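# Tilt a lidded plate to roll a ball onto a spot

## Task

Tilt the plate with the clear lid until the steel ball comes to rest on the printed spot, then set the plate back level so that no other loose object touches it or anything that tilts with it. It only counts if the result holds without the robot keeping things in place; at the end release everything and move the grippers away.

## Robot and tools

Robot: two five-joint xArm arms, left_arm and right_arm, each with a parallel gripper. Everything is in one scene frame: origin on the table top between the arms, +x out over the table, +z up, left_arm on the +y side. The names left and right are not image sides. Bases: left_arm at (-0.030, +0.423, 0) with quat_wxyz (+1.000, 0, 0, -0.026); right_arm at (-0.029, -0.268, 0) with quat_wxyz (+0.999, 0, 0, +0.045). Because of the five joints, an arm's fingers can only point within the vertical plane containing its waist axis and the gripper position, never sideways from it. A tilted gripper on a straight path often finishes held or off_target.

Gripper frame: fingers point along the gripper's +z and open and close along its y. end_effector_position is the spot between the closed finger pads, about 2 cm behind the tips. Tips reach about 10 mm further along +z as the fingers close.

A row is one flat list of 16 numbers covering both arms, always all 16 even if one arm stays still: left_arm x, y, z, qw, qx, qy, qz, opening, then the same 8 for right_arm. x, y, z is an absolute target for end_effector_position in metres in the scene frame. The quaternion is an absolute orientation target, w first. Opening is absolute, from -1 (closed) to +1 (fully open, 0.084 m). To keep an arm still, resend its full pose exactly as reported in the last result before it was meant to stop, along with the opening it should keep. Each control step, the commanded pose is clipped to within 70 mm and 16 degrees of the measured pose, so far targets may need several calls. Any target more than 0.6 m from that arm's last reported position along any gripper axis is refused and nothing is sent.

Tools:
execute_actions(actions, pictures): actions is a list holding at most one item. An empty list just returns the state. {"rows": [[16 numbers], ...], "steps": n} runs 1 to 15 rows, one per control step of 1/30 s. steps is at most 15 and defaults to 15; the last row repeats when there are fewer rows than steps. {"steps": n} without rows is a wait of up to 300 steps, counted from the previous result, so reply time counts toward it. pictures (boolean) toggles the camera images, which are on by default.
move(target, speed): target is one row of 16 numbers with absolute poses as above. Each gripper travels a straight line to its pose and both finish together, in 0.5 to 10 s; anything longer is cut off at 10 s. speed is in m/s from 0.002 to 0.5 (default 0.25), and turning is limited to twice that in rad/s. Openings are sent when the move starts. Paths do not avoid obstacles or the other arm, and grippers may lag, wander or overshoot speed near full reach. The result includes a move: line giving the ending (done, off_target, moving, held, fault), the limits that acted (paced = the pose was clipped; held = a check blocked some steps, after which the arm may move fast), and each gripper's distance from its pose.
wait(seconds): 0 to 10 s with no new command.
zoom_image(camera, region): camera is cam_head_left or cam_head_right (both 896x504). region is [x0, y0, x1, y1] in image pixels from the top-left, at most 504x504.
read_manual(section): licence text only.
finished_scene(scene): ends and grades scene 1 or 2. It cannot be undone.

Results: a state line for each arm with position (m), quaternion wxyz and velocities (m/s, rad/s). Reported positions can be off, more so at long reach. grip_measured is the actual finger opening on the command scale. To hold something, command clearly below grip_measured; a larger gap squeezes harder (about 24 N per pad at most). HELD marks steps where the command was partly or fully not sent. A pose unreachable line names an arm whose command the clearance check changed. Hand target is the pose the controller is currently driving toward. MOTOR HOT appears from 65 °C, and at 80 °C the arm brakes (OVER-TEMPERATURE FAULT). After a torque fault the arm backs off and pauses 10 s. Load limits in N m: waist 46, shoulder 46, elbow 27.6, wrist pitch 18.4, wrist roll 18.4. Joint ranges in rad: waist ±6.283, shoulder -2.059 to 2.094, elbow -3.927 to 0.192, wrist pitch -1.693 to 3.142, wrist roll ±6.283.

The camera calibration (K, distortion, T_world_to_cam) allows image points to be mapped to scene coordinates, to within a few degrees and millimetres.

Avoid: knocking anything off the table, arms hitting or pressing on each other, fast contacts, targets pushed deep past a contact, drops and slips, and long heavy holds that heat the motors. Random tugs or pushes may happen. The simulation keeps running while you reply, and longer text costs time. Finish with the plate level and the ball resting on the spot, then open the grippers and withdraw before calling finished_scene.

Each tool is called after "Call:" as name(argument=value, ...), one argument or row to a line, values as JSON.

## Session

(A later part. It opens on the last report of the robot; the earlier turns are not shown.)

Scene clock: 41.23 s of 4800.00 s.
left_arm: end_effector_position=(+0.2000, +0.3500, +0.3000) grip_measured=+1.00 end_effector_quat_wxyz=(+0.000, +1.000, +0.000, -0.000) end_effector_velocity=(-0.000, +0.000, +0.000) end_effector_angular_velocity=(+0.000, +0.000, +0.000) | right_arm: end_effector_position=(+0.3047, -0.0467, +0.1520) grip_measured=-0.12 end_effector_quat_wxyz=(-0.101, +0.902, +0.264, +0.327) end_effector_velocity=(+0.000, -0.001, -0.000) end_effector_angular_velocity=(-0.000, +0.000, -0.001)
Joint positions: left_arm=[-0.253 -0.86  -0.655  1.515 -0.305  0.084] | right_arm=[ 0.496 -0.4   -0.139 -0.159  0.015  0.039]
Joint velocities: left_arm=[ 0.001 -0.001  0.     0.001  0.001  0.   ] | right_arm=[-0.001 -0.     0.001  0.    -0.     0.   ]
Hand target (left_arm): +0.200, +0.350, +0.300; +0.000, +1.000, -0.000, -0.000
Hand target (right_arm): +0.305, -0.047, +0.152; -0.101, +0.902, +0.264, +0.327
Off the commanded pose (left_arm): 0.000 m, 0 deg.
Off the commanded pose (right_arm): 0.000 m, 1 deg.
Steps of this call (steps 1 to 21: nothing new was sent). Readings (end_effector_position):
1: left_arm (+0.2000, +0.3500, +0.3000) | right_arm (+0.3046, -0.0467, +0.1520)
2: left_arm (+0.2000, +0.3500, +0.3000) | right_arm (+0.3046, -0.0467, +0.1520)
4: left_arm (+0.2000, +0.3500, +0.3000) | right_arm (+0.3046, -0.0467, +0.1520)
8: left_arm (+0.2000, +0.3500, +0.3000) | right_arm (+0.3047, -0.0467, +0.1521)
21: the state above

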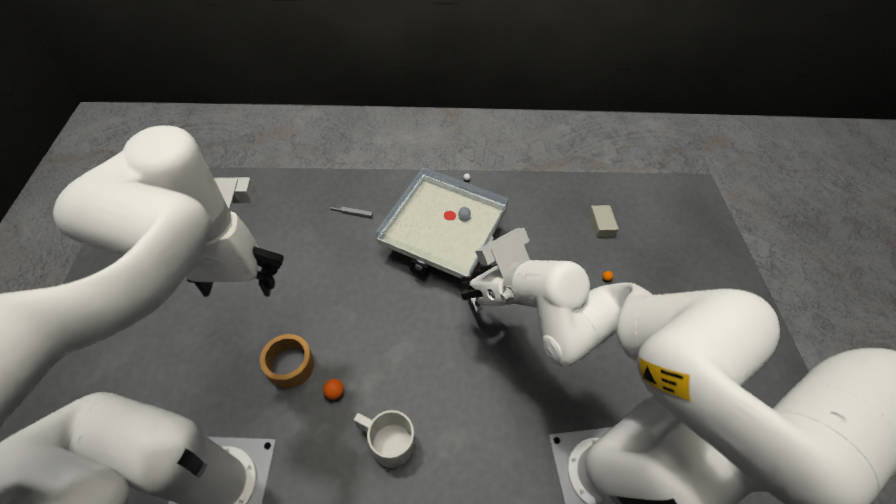

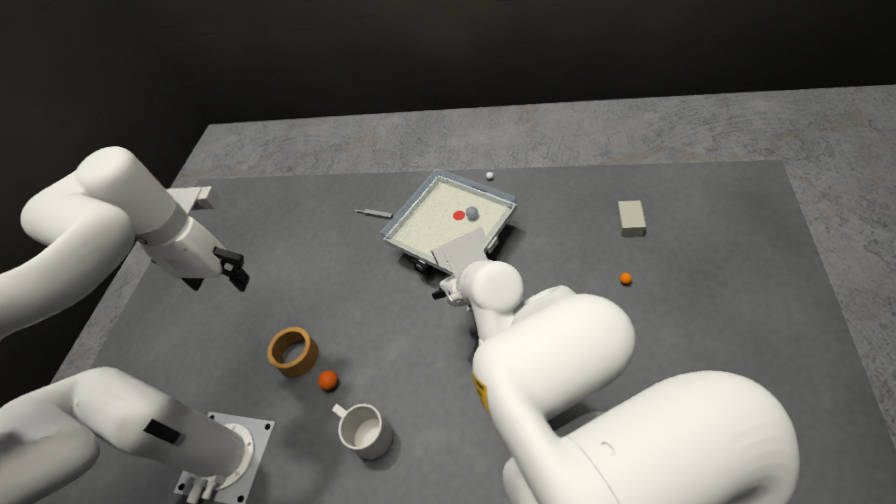

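Call:
move(
  target=[0.2,0.35,0.3,0,1,0,0,1,0.306,-0.052,0.152,-0.095,0.903,0.262,0.329,-0.3],
  speed=0.005,
)

Call:
move(
  target=[0.2,0.35,0.3,0,1,0,0,1,0.3065,-0.054,0.152,-0.095,0.903,0.262,0.329,-0.3],
  speed=0.003,
)

Call:
move(
  target=[0.2,0.35,0.3,0,1,0,0,1,0.3055,-0.0505,0.152,-0.095,0.903,0.262,0.329,-0.3],
  speed=0.01,
)

Scene clock: 45.53 s of 4800.00 s.
left_arm: end_effector_position=(+0.2000, +0.3500, +0.3000) grip_measured=+1.00 end_effector_quat_wxyz=(+0.000, +1.000, +0.000, -0.000) end_effector_velocity=(-0.000, +0.000, -0.000) end_effector_angular_velocity=(+0.000, +0.001, +0.001) | right_arm: end_effector_position=(+0.3060, -0.0521, +0.1519) grip_measured=-0.12 end_effector_quat_wxyz=(-0.097, +0.902, +0.263, +0.328) end_effector_velocity=(+0.000, -0.001, -0.001) end_effector_angular_velocity=(-0.002, +0.001, -0.001)
Joint positions: left_arm=[-0.253 -0.86  -0.655  1.515 -0.305  0.084] | right_arm=[ 0.483 -0.408 -0.133 -0.157  0.005  0.039]
Joint velocities: left_arm=[ 0.001  0.    -0.     0.001  0.    -0.   ] | right_arm=[-0.002  0.001  0.    -0.    -0.001  0.   ]
Hand target (left_arm): +0.200, +0.350, +0.300; +0.000, +1.000, -0.000, -0.000
Hand target (right_arm): +0.306, -0.052, +0.152; -0.097, +0.902, +0.263, +0.328
Off the commanded pose (left_arm): 0.000 m, 0 deg.
Off the commanded pose (right_arm): 0.000 m, 0 deg.
move: done

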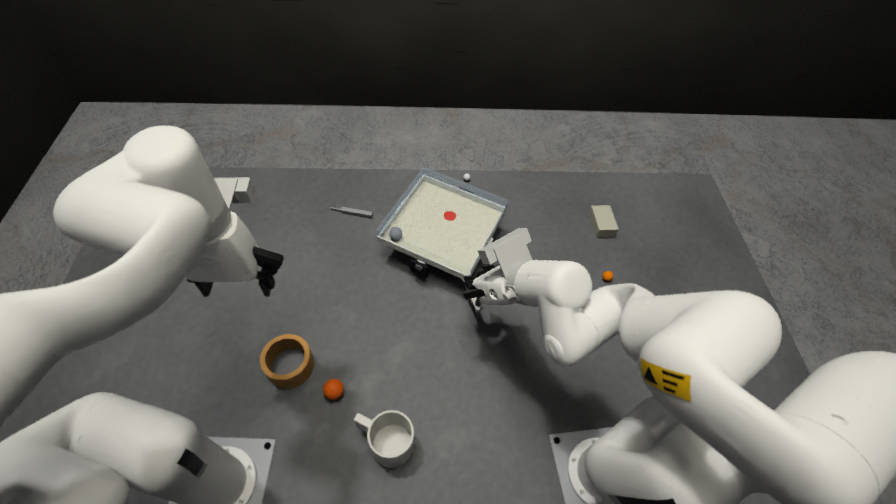

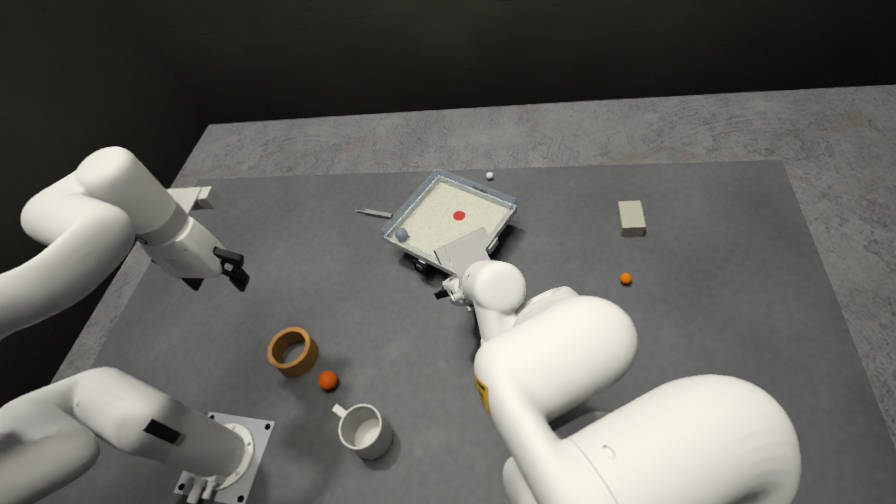

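Scene clock: 46.70 s of 4800.00 s.
left_arm: end_effector_position=(+0.2000, +0.3500, +0.3000) grip_measured=+1.00 end_effector_quat_wxyz=(+0.000, +1.000, -0.000, -0.000) end_effector_velocity=(+0.000, +0.000, -0.000) end_effector_angular_velocity=(+0.000, +0.000, +0.001) | right_arm: end_effector_position=(+0.3065, -0.0537, +0.1522) grip_measured=-0.12 end_effector_quat_wxyz=(-0.096, +0.902, +0.263, +0.329) end_effector_velocity=(-0.000, -0.001, +0.000) end_effector_angular_velocity=(-0.000, -0.001, -0.001)
Joint positions: left_arm=[-0.253 -0.86  -0.655  1.515 -0.305  0.084] | right_arm=[ 0.479 -0.411 -0.131 -0.157  0.002  0.039]
Joint velocities: left_arm=[ 0.001  0.001 -0.    -0.    -0.     0.   ] | right_arm=[-0.001 -0.002  0.001  0.    -0.001  0.   ]
Hand target (left_arm): +0.200, +0.350, +0.300; +0.000, +1.000, +0.000, -0.000
Hand target (right_arm): +0.307, -0.054, +0.152; -0.096, +0.902, +0.262, +0.328
Off the commanded pose (left_arm): 0.000 m, 0 deg.
Off the commanded pose (right_arm): 0.000 m, 0 deg.
move: done

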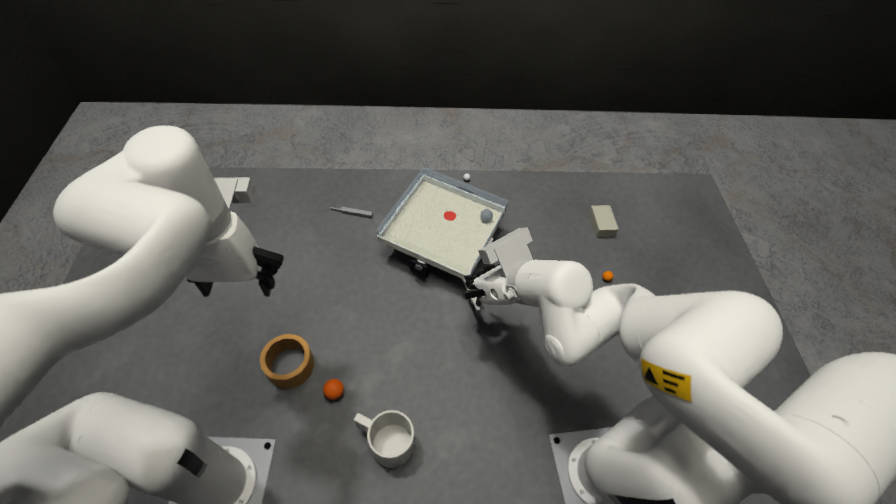

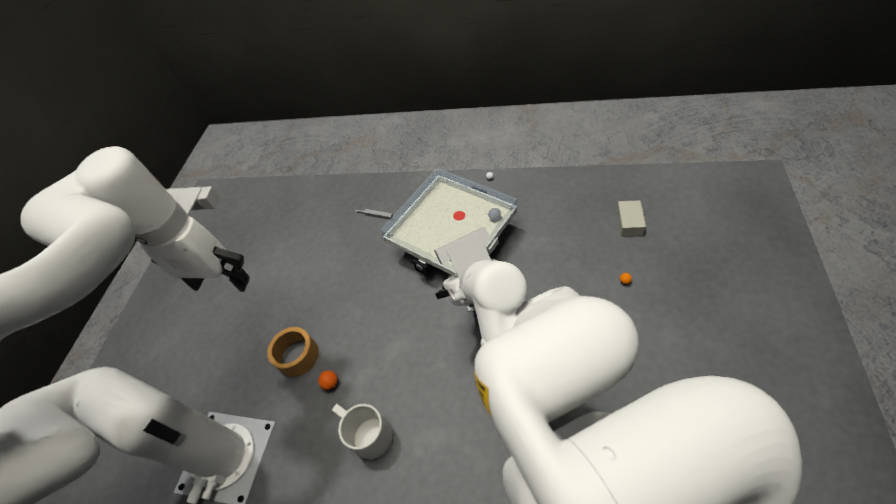

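Scene clock: 47.40 s of 4800.00 s.
left_arm: end_effector_position=(+0.2000, +0.3500, +0.3000) grip_measured=+1.00 end_effector_quat_wxyz=(+0.000, +1.000, -0.000, -0.000) end_effector_velocity=(+0.000, -0.000, -0.000) end_effector_angular_velocity=(+0.000, +0.000, -0.001) | right_arm: end_effector_position=(+0.3055, -0.0517, +0.1512) grip_measured=-0.12 end_effector_quat_wxyz=(-0.098, +0.903, +0.263, +0.327) end_effector_velocity=(-0.001, +0.002, +0.000) end_effector_angular_velocity=(+0.002, +0.000, +0.003)
Joint positions: left_arm=[-0.253 -0.86  -0.655  1.515 -0.305  0.084] | right_arm=[ 0.484 -0.406 -0.133 -0.157  0.008  0.039]
Joint velocities: left_arm=[-0.     0.001  0.    -0.     0.001  0.   ] | right_arm=[ 0.005  0.001 -0.002 -0.     0.002  0.   ]
Hand target (left_arm): +0.200, +0.350, +0.300; +0.000, +1.000, +0.000, -0.000
Hand target (right_arm): +0.306, -0.051, +0.152; -0.098, +0.902, +0.263, +0.328
Off the commanded pose (left_arm): 0.000 m, 0 deg.
Off the commanded pose (right_arm): 0.001 m, 0 deg.
move: done

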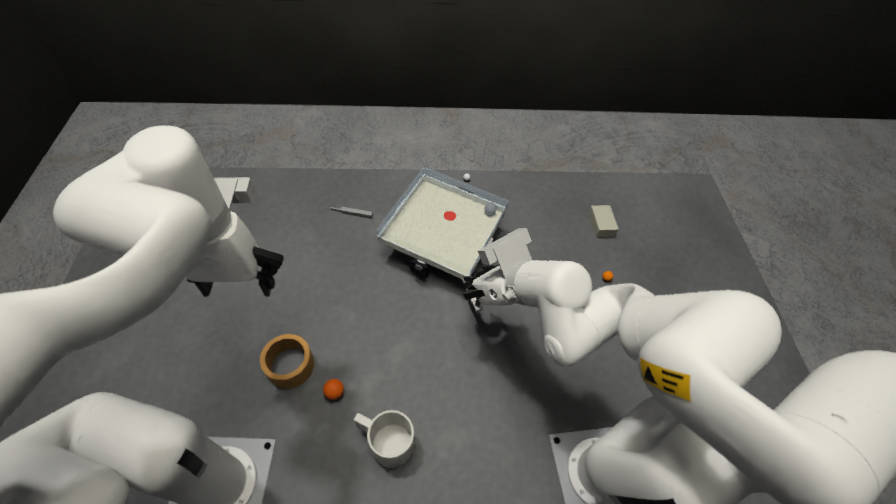

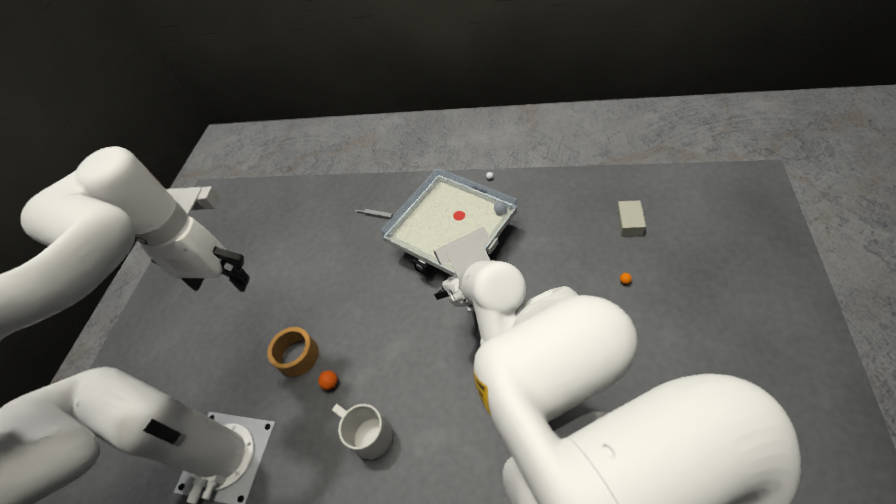

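Call:
move(
  target=[0.2,0.35,0.3,0,1,0,0,1,0.3046,-0.0465,0.1525,-0.095,0.903,0.262,0.329,-0.3],
  speed=0.004,
)

Call:
move(
  target=[0.2,0.35,0.3,0,1,0,0,1,0.3051,-0.049,0.152,-0.095,0.903,0.262,0.329,-0.3],
  speed=0.004,
)

Call:
wait(
  seconds=1,
)

Scene clock: 51.47 s of 4800.00 s.
left_arm: end_effector_position=(+0.2000, +0.3500, +0.3000) grip_measured=+1.00 end_effector_quat_wxyz=(+0.000, +1.000, -0.000, -0.000) end_effector_velocity=(+0.000, +0.000, -0.000) end_effector_angular_velocity=(+0.000, +0.000, +0.001) | right_arm: end_effector_position=(+0.3048, -0.0468, +0.1525) grip_measured=-0.12 end_effector_quat_wxyz=(-0.101, +0.902, +0.264, +0.327) end_effector_velocity=(-0.001, +0.001, +0.000) end_effector_angular_velocity=(+0.001, -0.000, +0.002)
Joint positions: left_arm=[-0.253 -0.86  -0.655  1.515 -0.305  0.084] | right_arm=[ 0.495 -0.402 -0.14  -0.157  0.015  0.039]
Joint velocities: left_arm=[ 0.     0.     0.001 -0.001 -0.     0.   ] | right_arm=[ 0.003 -0.001  0.    -0.     0.001 -0.   ]
Hand target (left_arm): +0.200, +0.350, +0.300; +0.000, +1.000, -0.000, -0.000
Hand target (right_arm): +0.305, -0.047, +0.152; -0.101, +0.902, +0.264, +0.327
Off the commanded pose (left_arm): 0.000 m, 0 deg.
Off the commanded pose (right_arm): 0.000 m, 1 deg.
move: done

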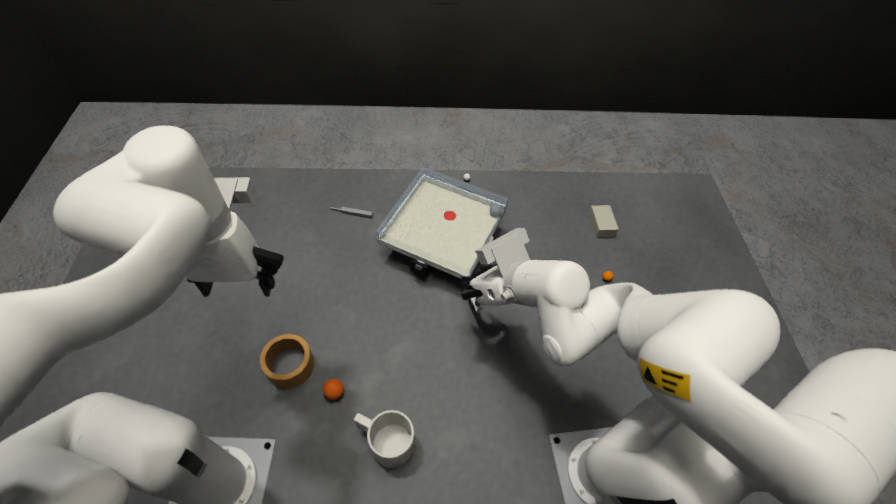

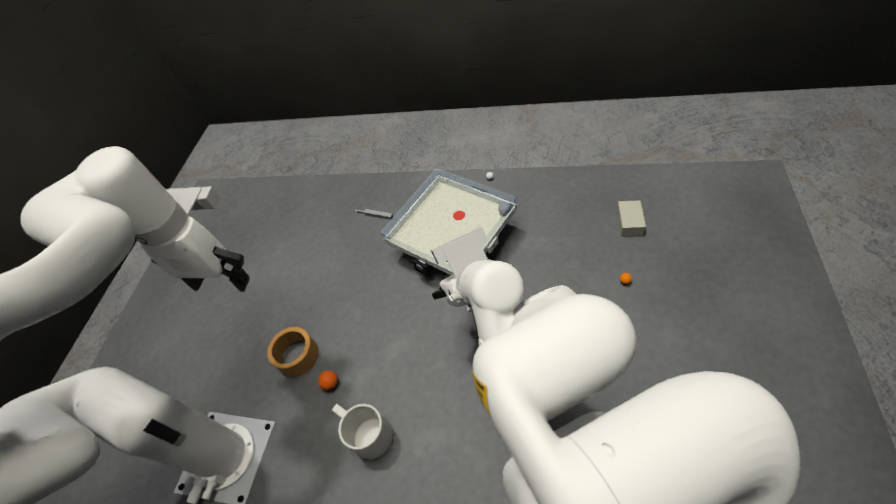

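Scene clock: 53.40 s of 4800.00 s.
left_arm: end_effector_position=(+0.2000, +0.3500, +0.3000) grip_measured=+1.00 end_effector_quat_wxyz=(+0.000, +1.000, +0.000, -0.000) end_effector_velocity=(+0.000, +0.000, -0.000) end_effector_angular_velocity=(+0.000, +0.000, +0.001) | right_arm: end_effector_position=(+0.3052, -0.0490, +0.1521) grip_measured=-0.12 end_effector_quat_wxyz=(-0.100, +0.902, +0.264, +0.327) end_effector_velocity=(-0.000, -0.000, -0.001) end_effector_angular_velocity=(-0.001, +0.001, +0.001)
Joint positions: left_arm=[-0.253 -0.86  -0.655  1.515 -0.305  0.084] | right_arm=[ 0.49  -0.404 -0.136 -0.159  0.011  0.039]
Joint velocities: left_arm=[ 0.001  0.     0.    -0.    -0.    -0.   ] | right_arm=[ 0.     0.001  0.001 -0.    -0.001 -0.   ]
Hand target (left_arm): +0.200, +0.350, +0.300; +0.000, +1.000, +0.000, -0.000
Hand target (right_arm): +0.305, -0.049, +0.152; -0.100, +0.902, +0.264, +0.327
Off the commanded pose (left_arm): 0.000 m, 0 deg.
Off the commanded pose (right_arm): 0.000 m, 1 deg.
move: done

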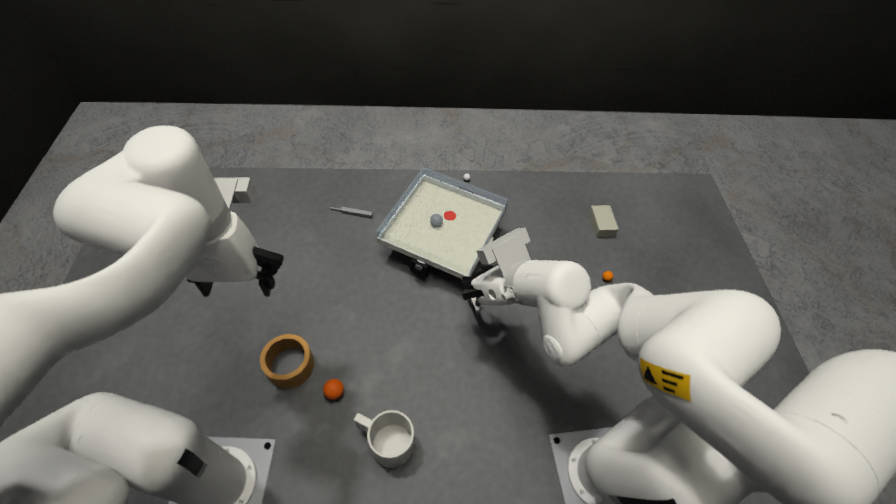

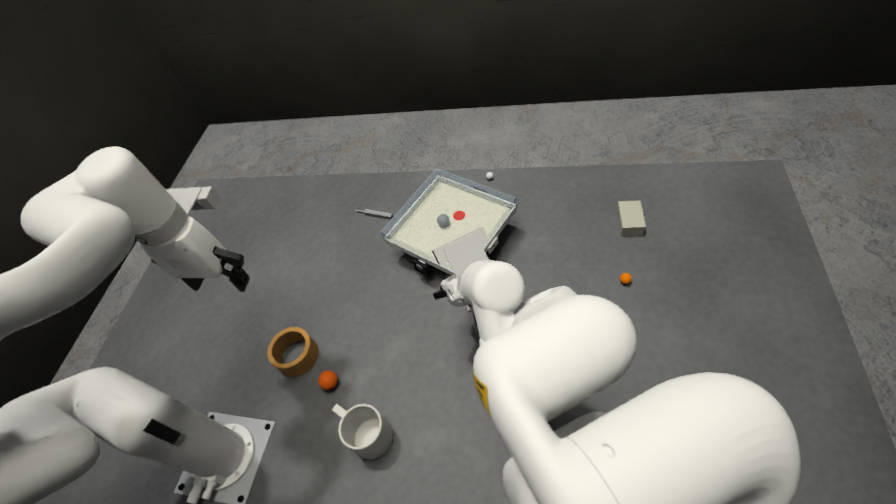

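Scene clock: 54.40 s of 4800.00 s.
left_arm: end_effector_position=(+0.2000, +0.3500, +0.3000) grip_measured=+1.00 end_effector_quat_wxyz=(+0.000, +1.000, -0.000, -0.000) end_effector_velocity=(+0.000, -0.000, +0.000) end_effector_angular_velocity=(-0.000, -0.001, -0.000) | right_arm: end_effector_position=(+0.3052, -0.0492, +0.1520) grip_measured=-0.12 end_effector_quat_wxyz=(-0.100, +0.902, +0.264, +0.327) end_effector_velocity=(+0.000, -0.000, -0.000) end_effector_angular_velocity=(-0.000, +0.001, -0.001)
Joint positions: left_arm=[-0.253 -0.86  -0.655  1.515 -0.305  0.084] | right_arm=[ 0.49  -0.404 -0.136 -0.159  0.011  0.039]
Joint velocities: left_arm=[-0.  0. -0. -0. -0. -0.] | right_arm=[-0.001  0.     0.    -0.    -0.     0.   ]
Hand target (left_arm): +0.200, +0.350, +0.300; +0.000, +1.000, +0.000, -0.000
Hand target (right_arm): +0.305, -0.049, +0.152; -0.100, +0.902, +0.264, +0.327
Off the commanded pose (left_arm): 0.000 m, 0 deg.
Off the commanded pose (right_arm): 0.000 m, 1 deg.
Steps of this call (steps 1 to 30: nothing new was sent). Readings (end_effector_position):
1: left_arm (+0.2000, +0.3500, +0.3000) | right_arm (+0.3052, -0.0490, +0.1521)
2: left_arm (+0.2000, +0.3500, +0.3000) | right_arm (+0.3052, -0.0491, +0.1521)
4: left_arm (+0.2000, +0.3500, +0.3000) | right_arm (+0.3052, -0.0491, +0.1521)
8: left_arm (+0.2000, +0.3500, +0.3000) | right_arm (+0.3052, -0.0491, +0.1520)
30: the state above

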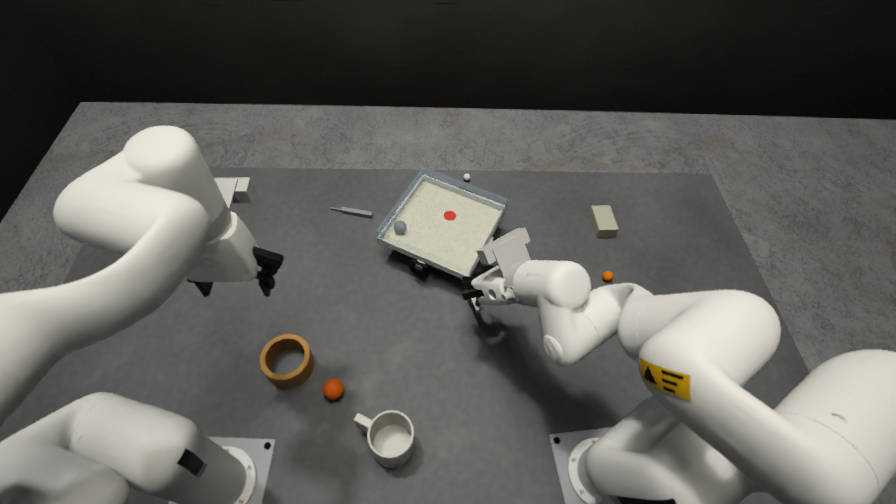

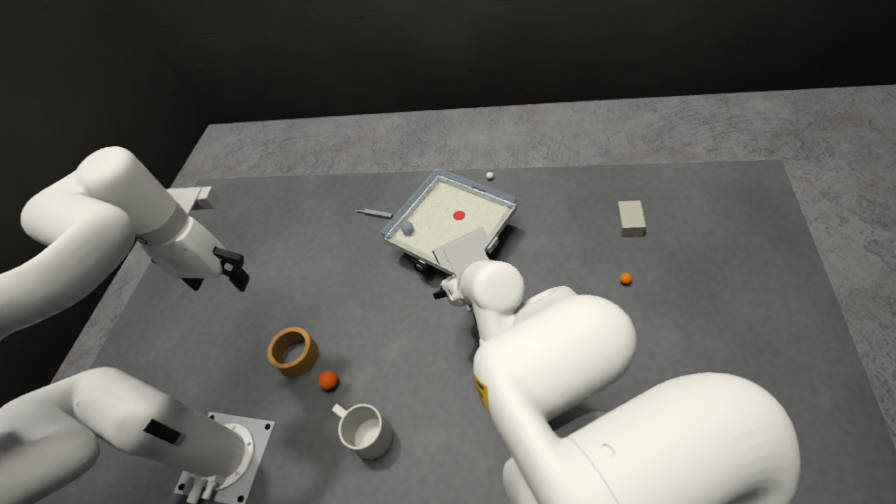

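Call:
execute_actions(
  actions=[
    {"rows":[[0.2,0.35,0.3,0,1,0,0,1,0.3052,-0.0495,0.152,-0.095,0.903,0.262,0.329,-0.3]]},
  ],
)

Call:
wait(
  seconds=1.2,
)

Scene clock: 57.00 s of 4800.00 s.
left_arm: end_effector_position=(+0.2000, +0.3500, +0.3000) grip_measured=+1.00 end_effector_quat_wxyz=(+0.000, +1.000, -0.000, -0.000) end_effector_velocity=(+0.000, -0.000, -0.000) end_effector_angular_velocity=(+0.000, +0.000, -0.001) | right_arm: end_effector_position=(+0.3053, -0.0497, +0.1520) grip_measured=-0.12 end_effector_quat_wxyz=(-0.099, +0.902, +0.263, +0.328) end_effector_velocity=(-0.000, +0.000, +0.000) end_effector_angular_velocity=(-0.000, -0.000, +0.001)
Joint positions: left_arm=[-0.253 -0.86  -0.655  1.515 -0.305  0.084] | right_arm=[ 0.489 -0.405 -0.135 -0.158  0.01   0.039]
Joint velocities: left_arm=[-0.     0.001 -0.    -0.     0.001 -0.   ] | right_arm=[ 0.001 -0.    -0.     0.    -0.    -0.   ]
Hand target (left_arm): +0.200, +0.350, +0.300; +0.000, +1.000, +0.000, -0.000
Hand target (right_arm): +0.305, -0.050, +0.152; -0.099, +0.902, +0.263, +0.328
Off the commanded pose (left_arm): 0.000 m, 0 deg.
Off the commanded pose (right_arm): 0.000 m, 1 deg.
Steps of this call (steps 1 to 63: nothing new was sent; steps 64 to 78: all 15 steps of this action). Readings (end_effector_position):
64: left_arm (+0.2000, +0.3500, +0.3000) | right_arm (+0.3052, -0.0492, +0.1520)
65: left_arm (+0.2000, +0.3500, +0.3000) | right_arm (+0.3052, -0.0493, +0.1520)
67: left_arm (+0.2000, +0.3500, +0.3000) | right_arm (+0.3053, -0.0495, +0.1520)
71: left_arm (+0.2000, +0.3500, +0.3000) | right_arm (+0.3053, -0.0496, +0.1520)
78: the state above

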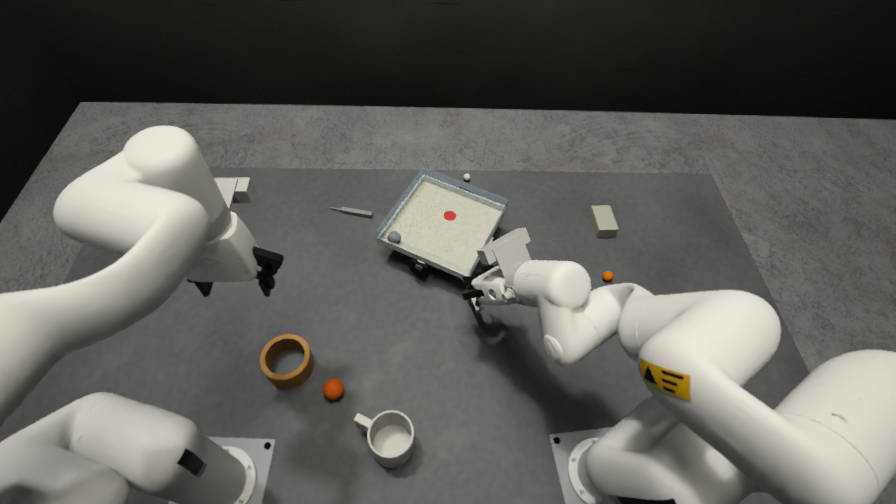

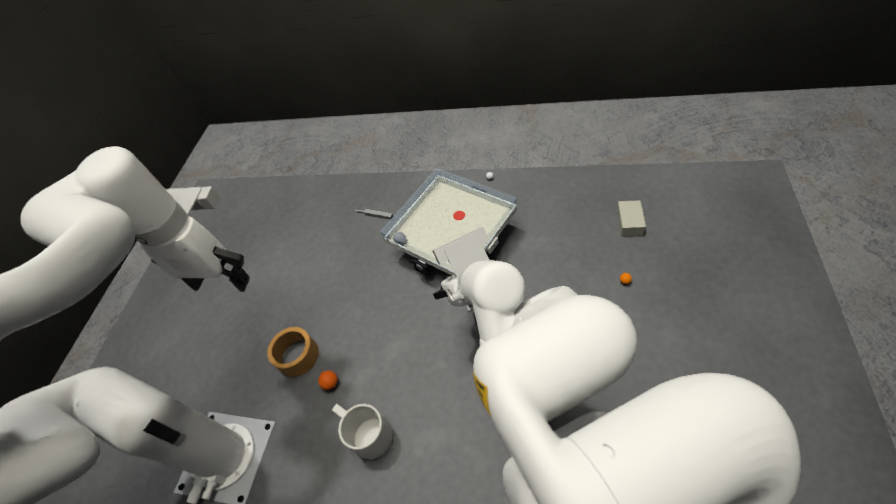

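Scene clock: 58.20 s of 4800.00 s.
left_arm: end_effector_position=(+0.2000, +0.3500, +0.3000) grip_measured=+1.00 end_effector_quat_wxyz=(+0.000, +1.000, +0.000, -0.000) end_effector_velocity=(-0.000, -0.000, -0.000) end_effector_angular_velocity=(+0.000, +0.001, -0.000) | right_arm: end_effector_position=(+0.3053, -0.0497, +0.1520) grip_measured=-0.12 end_effector_quat_wxyz=(-0.099, +0.902, +0.263, +0.327) end_effector_velocity=(-0.000, -0.000, -0.000) end_effector_angular_velocity=(-0.001, +0.000, +0.000)
Joint positions: left_arm=[-0.253 -0.86  -0.655  1.515 -0.305  0.084] | right_arm=[ 0.489 -0.405 -0.135 -0.158  0.01   0.039]
Joint velocities: left_arm=[-0.  0.  0.  0.  0. -0.] | right_arm=[-0.     0.     0.     0.    -0.001 -0.   ]
Hand target (left_arm): +0.200, +0.350, +0.300; +0.000, +1.000, +0.000, -0.000
Hand target (right_arm): +0.305, -0.050, +0.152; -0.099, +0.902, +0.263, +0.328
Off the commanded pose (left_arm): 0.000 m, 0 deg.
Off the commanded pose (right_arm): 0.000 m, 1 deg.
Steps of this call (steps 1 to 36: nothing new was sent). Readings (end_effector_position):
1: left_arm (+0.2000, +0.3500, +0.3000) | right_arm (+0.3053, -0.0497, +0.1520)
2: left_arm (+0.2000, +0.3500, +0.3000) | right_arm (+0.3053, -0.0497, +0.1520)
4: left_arm (+0.2000, +0.3500, +0.3000) | right_arm (+0.3053, -0.0497, +0.1520)
8: left_arm (+0.2000, +0.3500, +0.3000) | right_arm (+0.3053, -0.0497, +0.1520)
36: the state above

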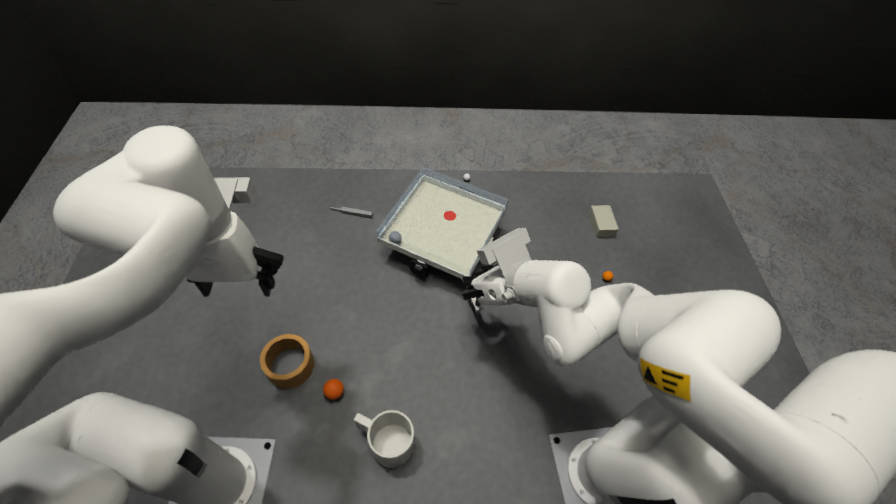

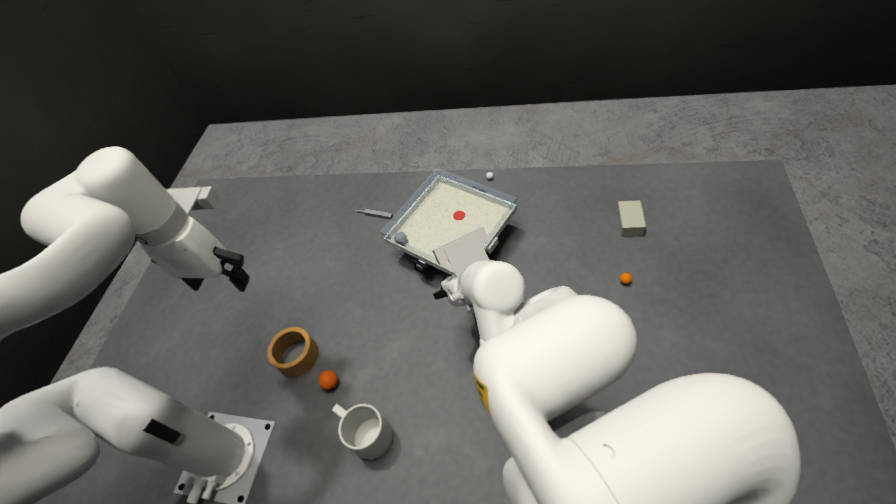

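Just past threshold; step commands respond fast.

Call:
execute_actions(
  actions=[
    {"rows":[[0.2,0.35,0.3,0,1,0,0,1,0.3055,-0.0494,0.1528,-0.095,0.903,0.262,0.329,-0.3]]},
  ],
)

Call:
wait(
  seconds=0.8,
)

Scene clock: 60.33 s of 4800.00 s.
left_arm: end_effector_position=(+0.2000, +0.3500, +0.3000) grip_measured=+1.00 end_effector_quat_wxyz=(+0.000, +1.000, -0.000, -0.000) end_effector_velocity=(+0.000, -0.000, +0.000) end_effector_angular_velocity=(-0.000, -0.000, -0.000) | right_arm: end_effector_position=(+0.3056, -0.0497, +0.1526) grip_measured=-0.12 end_effector_quat_wxyz=(-0.099, +0.902, +0.263, +0.327) end_effector_velocity=(-0.000, +0.001, +0.001) end_effector_angular_velocity=(+0.001, -0.001, +0.002)
Joint positions: left_arm=[-0.253 -0.86  -0.655  1.515 -0.305  0.084] | right_arm=[ 0.488 -0.407 -0.137 -0.154  0.01   0.039]
Joint velocities: left_arm=[ 0.  0. -0.  0.  0. -0.] | right_arm=[ 0.002 -0.    -0.001  0.    -0.     0.   ]
Hand target (left_arm): +0.200, +0.350, +0.300; +0.000, +1.000, +0.000, -0.000
Hand target (right_arm): +0.306, -0.050, +0.153; -0.099, +0.902, +0.263, +0.328
Off the commanded pose (left_arm): 0.000 m, 0 deg.
Off the commanded pose (right_arm): 0.000 m, 1 deg.
Steps of this call (steps 1 to 49: nothing new was sent; steps 50 to 64: all 15 steps of this action). Readings (end_effector_position):
50: left_arm (+0.2000, +0.3500, +0.3000) | right_arm (+0.3053, -0.0497, +0.1520)
51: left_arm (+0.2000, +0.3500, +0.3000) | right_arm (+0.3054, -0.0497, +0.1521)
53: left_arm (+0.2000, +0.3500, +0.3000) | right_arm (+0.3055, -0.0497, +0.1524)
57: left_arm (+0.2000, +0.3500, +0.3000) | right_arm (+0.3056, -0.0497, +0.1526)
64: the state above

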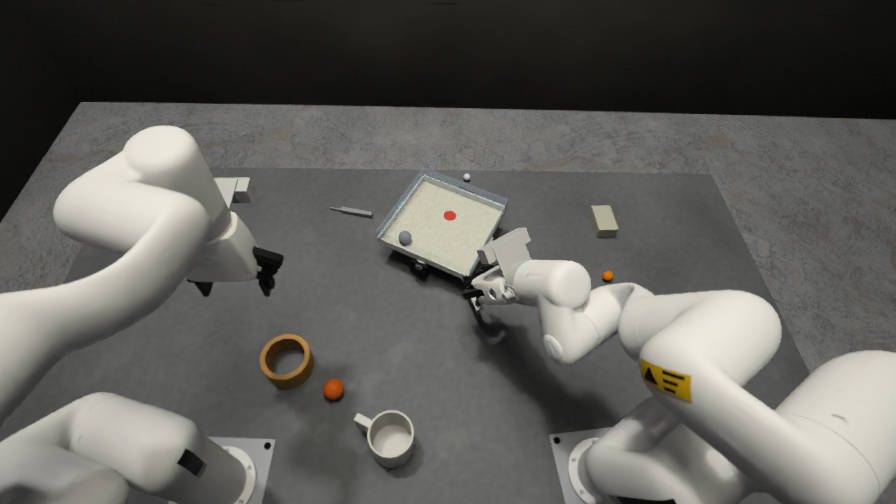

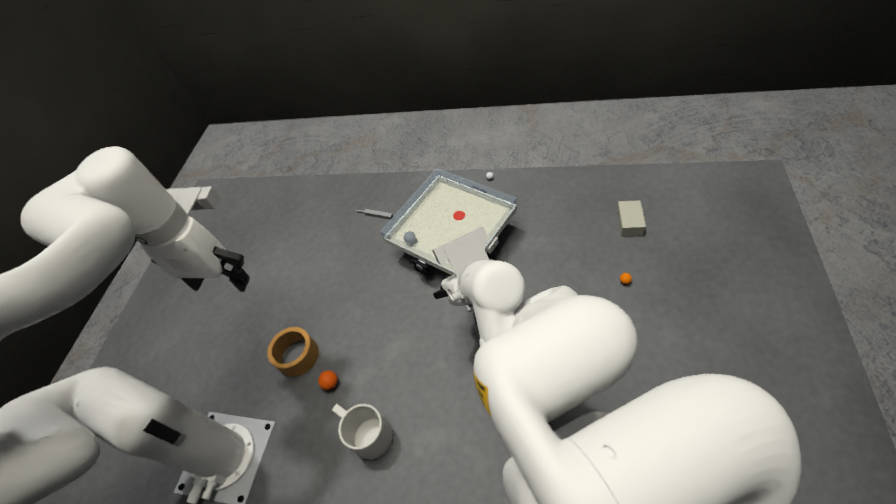

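Scene clock: 61.13 s of 4800.00 s.
left_arm: end_effector_position=(+0.2000, +0.3500, +0.3000) grip_measured=+1.00 end_effector_quat_wxyz=(+0.000, +1.000, -0.000, -0.000) end_effector_velocity=(+0.000, +0.000, -0.000) end_effector_angular_velocity=(+0.000, +0.001, +0.001) | right_arm: end_effector_position=(+0.3056, -0.0496, +0.1527) grip_measured=-0.12 end_effector_quat_wxyz=(-0.099, +0.902, +0.263, +0.327) end_effector_velocity=(-0.000, +0.000, +0.000) end_effector_angular_velocity=(-0.000, -0.000, +0.001)
Joint positions: left_arm=[-0.253 -0.86  -0.655  1.515 -0.305  0.084] | right_arm=[ 0.488 -0.407 -0.137 -0.154  0.01   0.039]
Joint velocities: left_arm=[ 0.002  0.001  0.     0.     0.001 -0.   ] | right_arm=[ 0.001  0.001 -0.001 -0.    -0.    -0.   ]
Hand target (left_arm): +0.200, +0.350, +0.300; +0.000, +1.000, +0.000, -0.000
Hand target (right_arm): +0.306, -0.050, +0.153; -0.099, +0.902, +0.263, +0.328
Off the commanded pose (left_arm): 0.000 m, 0 deg.
Off the commanded pose (right_arm): 0.000 m, 1 deg.
Steps of this call (steps 1 to 24: nothing new was sent). Readings (end_effector_position):
1: left_arm (+0.2000, +0.3500, +0.3000) | right_arm (+0.3056, -0.0497, +0.1526)
2: left_arm (+0.2000, +0.3500, +0.3000) | right_arm (+0.3056, -0.0497, +0.1527)
4: left_arm (+0.2000, +0.3500, +0.3000) | right_arm (+0.3056, -0.0497, +0.1527)
8: left_arm (+0.2000, +0.3500, +0.3000) | right_arm (+0.3056, -0.0497, +0.1527)
24: the state above

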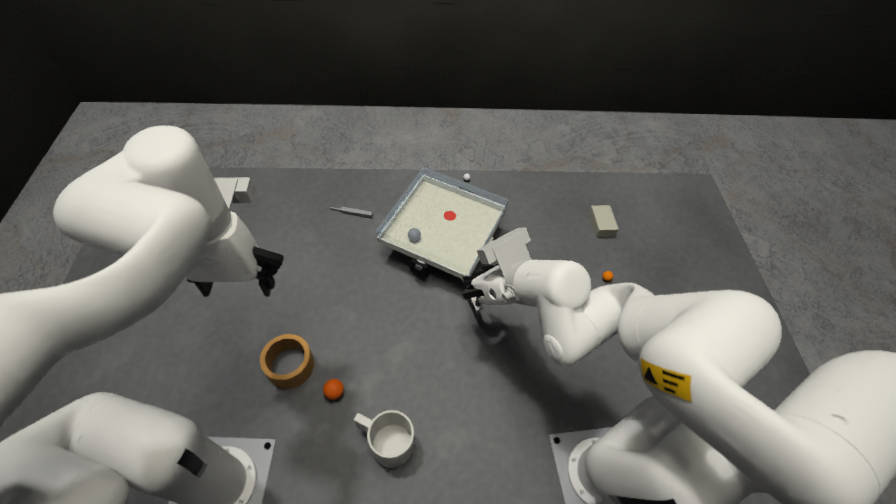

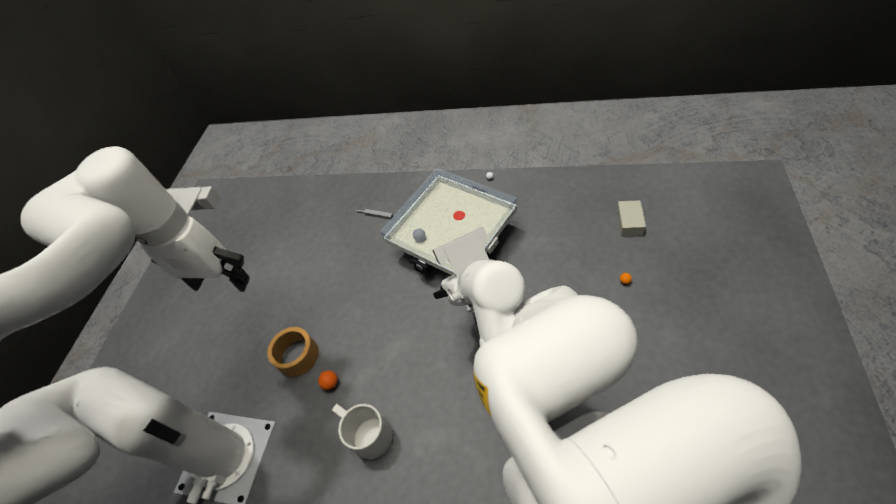

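Call:
execute_actions(
  actions=[
    {"rows":[[0.2,0.35,0.3,0,1,0,0,1,0.3051,-0.048,0.1528,-0.095,0.903,0.262,0.329,-0.3]]},
  ],
)

Call:
wait(
  seconds=0.5,
)

Scene clock: 64.63 s of 4800.00 s.
left_arm: end_effector_position=(+0.2000, +0.3500, +0.3000) grip_measured=+1.00 end_effector_quat_wxyz=(+0.000, +1.000, -0.000, -0.000) end_effector_velocity=(-0.000, +0.000, -0.000) end_effector_angular_velocity=(+0.000, +0.001, +0.001) | right_arm: end_effector_position=(+0.3053, -0.0484, +0.1527) grip_measured=-0.12 end_effector_quat_wxyz=(-0.100, +0.902, +0.264, +0.327) end_effector_velocity=(-0.000, +0.000, -0.000) end_effector_angular_velocity=(+0.000, +0.000, +0.001)
Joint positions: left_arm=[-0.253 -0.86  -0.655  1.515 -0.305  0.084] | right_arm=[ 0.491 -0.405 -0.138 -0.155  0.012  0.039]
Joint velocities: left_arm=[ 0.    -0.     0.     0.001 -0.001  0.   ] | right_arm=[ 0.001  0.002 -0.001 -0.001  0.     0.   ]
Hand target (left_arm): +0.200, +0.350, +0.300; +0.000, +1.000, -0.000, -0.000
Hand target (right_arm): +0.305, -0.048, +0.153; -0.100, +0.902, +0.264, +0.327
Off the commanded pose (left_arm): 0.000 m, 0 deg.
Off the commanded pose (right_arm): 0.000 m, 1 deg.
Steps of this call (steps 1 to 90: nothing new was sent; steps 91 to 105: all 15 steps of this action). Readings (end_effector_position):
91: left_arm (+0.2000, +0.3500, +0.3000) | right_arm (+0.3056, -0.0495, +0.1528)
92: left_arm (+0.2000, +0.3500, +0.3000) | right_arm (+0.3056, -0.0494, +0.1528)
94: left_arm (+0.2000, +0.3500, +0.3000) | right_arm (+0.3055, -0.0491, +0.1527)
98: left_arm (+0.2000, +0.3500, +0.3000) | right_arm (+0.3053, -0.0487, +0.1526)
105: the state above

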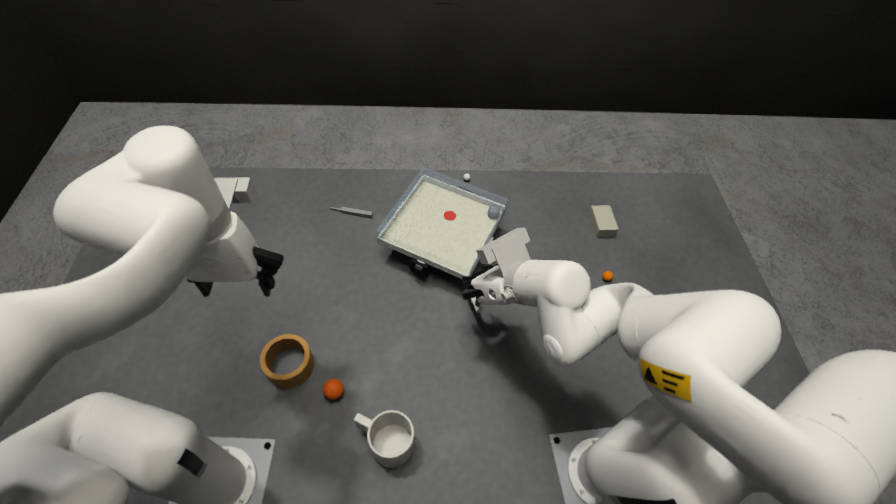

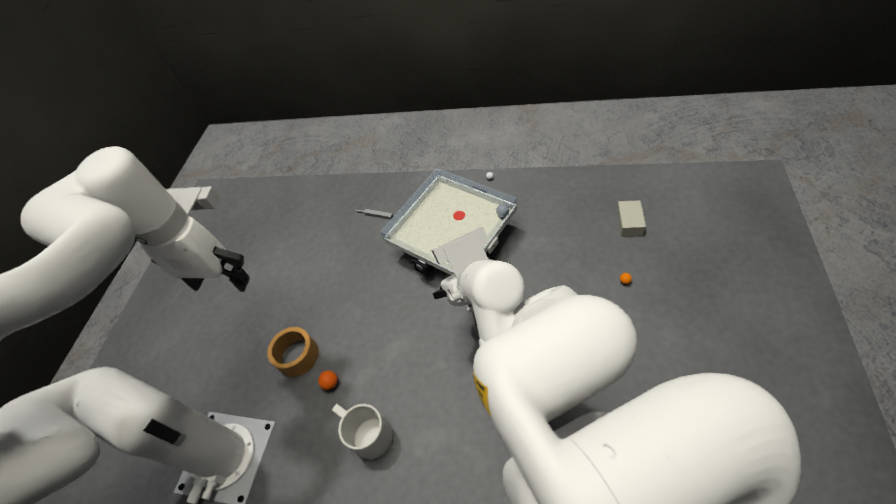

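Scene clock: 65.13 s of 4800.00 s.
left_arm: end_effector_position=(+0.2000, +0.3500, +0.3000) grip_measured=+1.00 end_effector_quat_wxyz=(+0.000, +1.000, +0.000, -0.000) end_effector_velocity=(+0.000, -0.000, +0.001) end_effector_angular_velocity=(-0.001, -0.002, -0.001) | right_arm: end_effector_position=(+0.3052, -0.0482, +0.1528) grip_measured=-0.12 end_effector_quat_wxyz=(-0.100, +0.902, +0.264, +0.327) end_effector_velocity=(+0.000, +0.000, +0.000) end_effector_angular_velocity=(+0.001, -0.001, +0.001)
Joint positions: left_arm=[-0.253 -0.86  -0.655  1.515 -0.305  0.084] | right_arm=[ 0.492 -0.405 -0.138 -0.155  0.012  0.039]
Joint velocities: left_arm=[-0.002 -0.001 -0.    -0.001 -0.001  0.   ] | right_arm=[ 0.001 -0.001 -0.    -0.    -0.    -0.   ]
Hand target (left_arm): +0.200, +0.350, +0.300; +0.000, +1.000, -0.000, -0.000
Hand target (right_arm): +0.305, -0.048, +0.153; -0.100, +0.902, +0.264, +0.327
Off the commanded pose (left_arm): 0.000 m, 0 deg.
Off the commanded pose (right_arm): 0.000 m, 1 deg.
Steps of this call (steps 1 to 15: nothing new was sent). Readings (end_effector_position):
1: left_arm (+0.2000, +0.3500, +0.3000) | right_arm (+0.3053, -0.0484, +0.1527)
2: left_arm (+0.2000, +0.3500, +0.3000) | right_arm (+0.3053, -0.0484, +0.1527)
4: left_arm (+0.2000, +0.3500, +0.3000) | right_arm (+0.3052, -0.0483, +0.1527)
8: left_arm (+0.2000, +0.3500, +0.3000) | right_arm (+0.3052, -0.0483, +0.1528)
15: the state above

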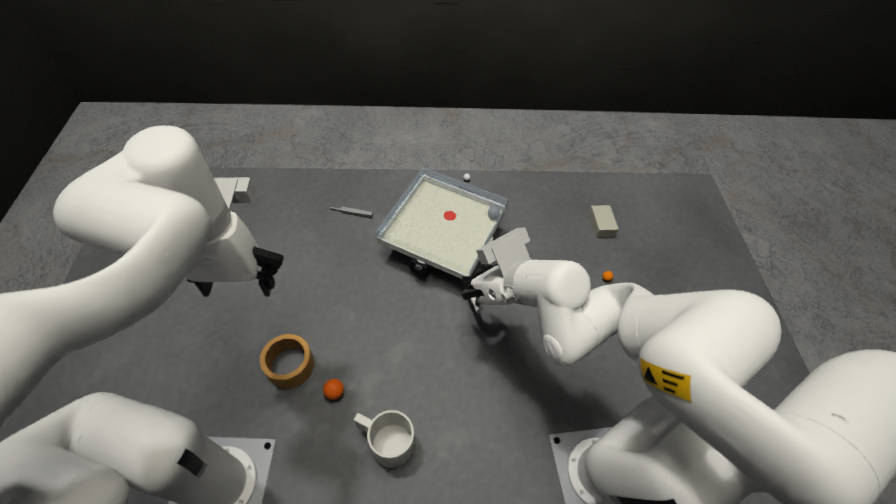

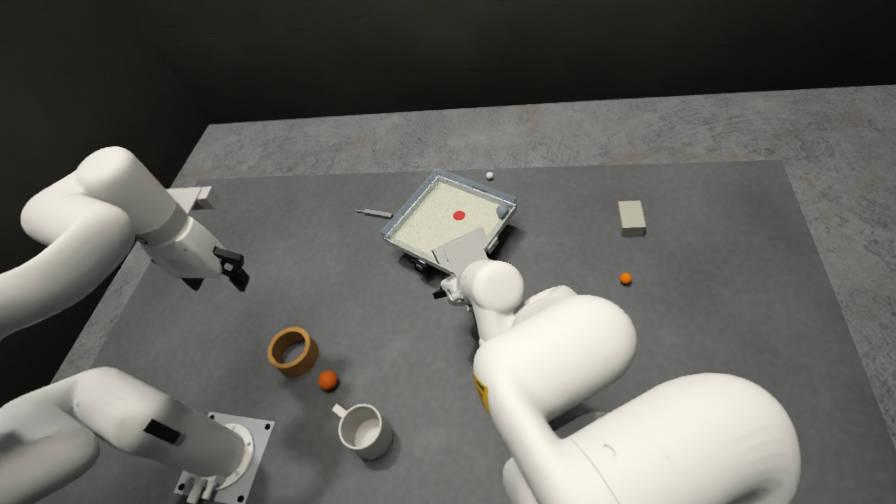

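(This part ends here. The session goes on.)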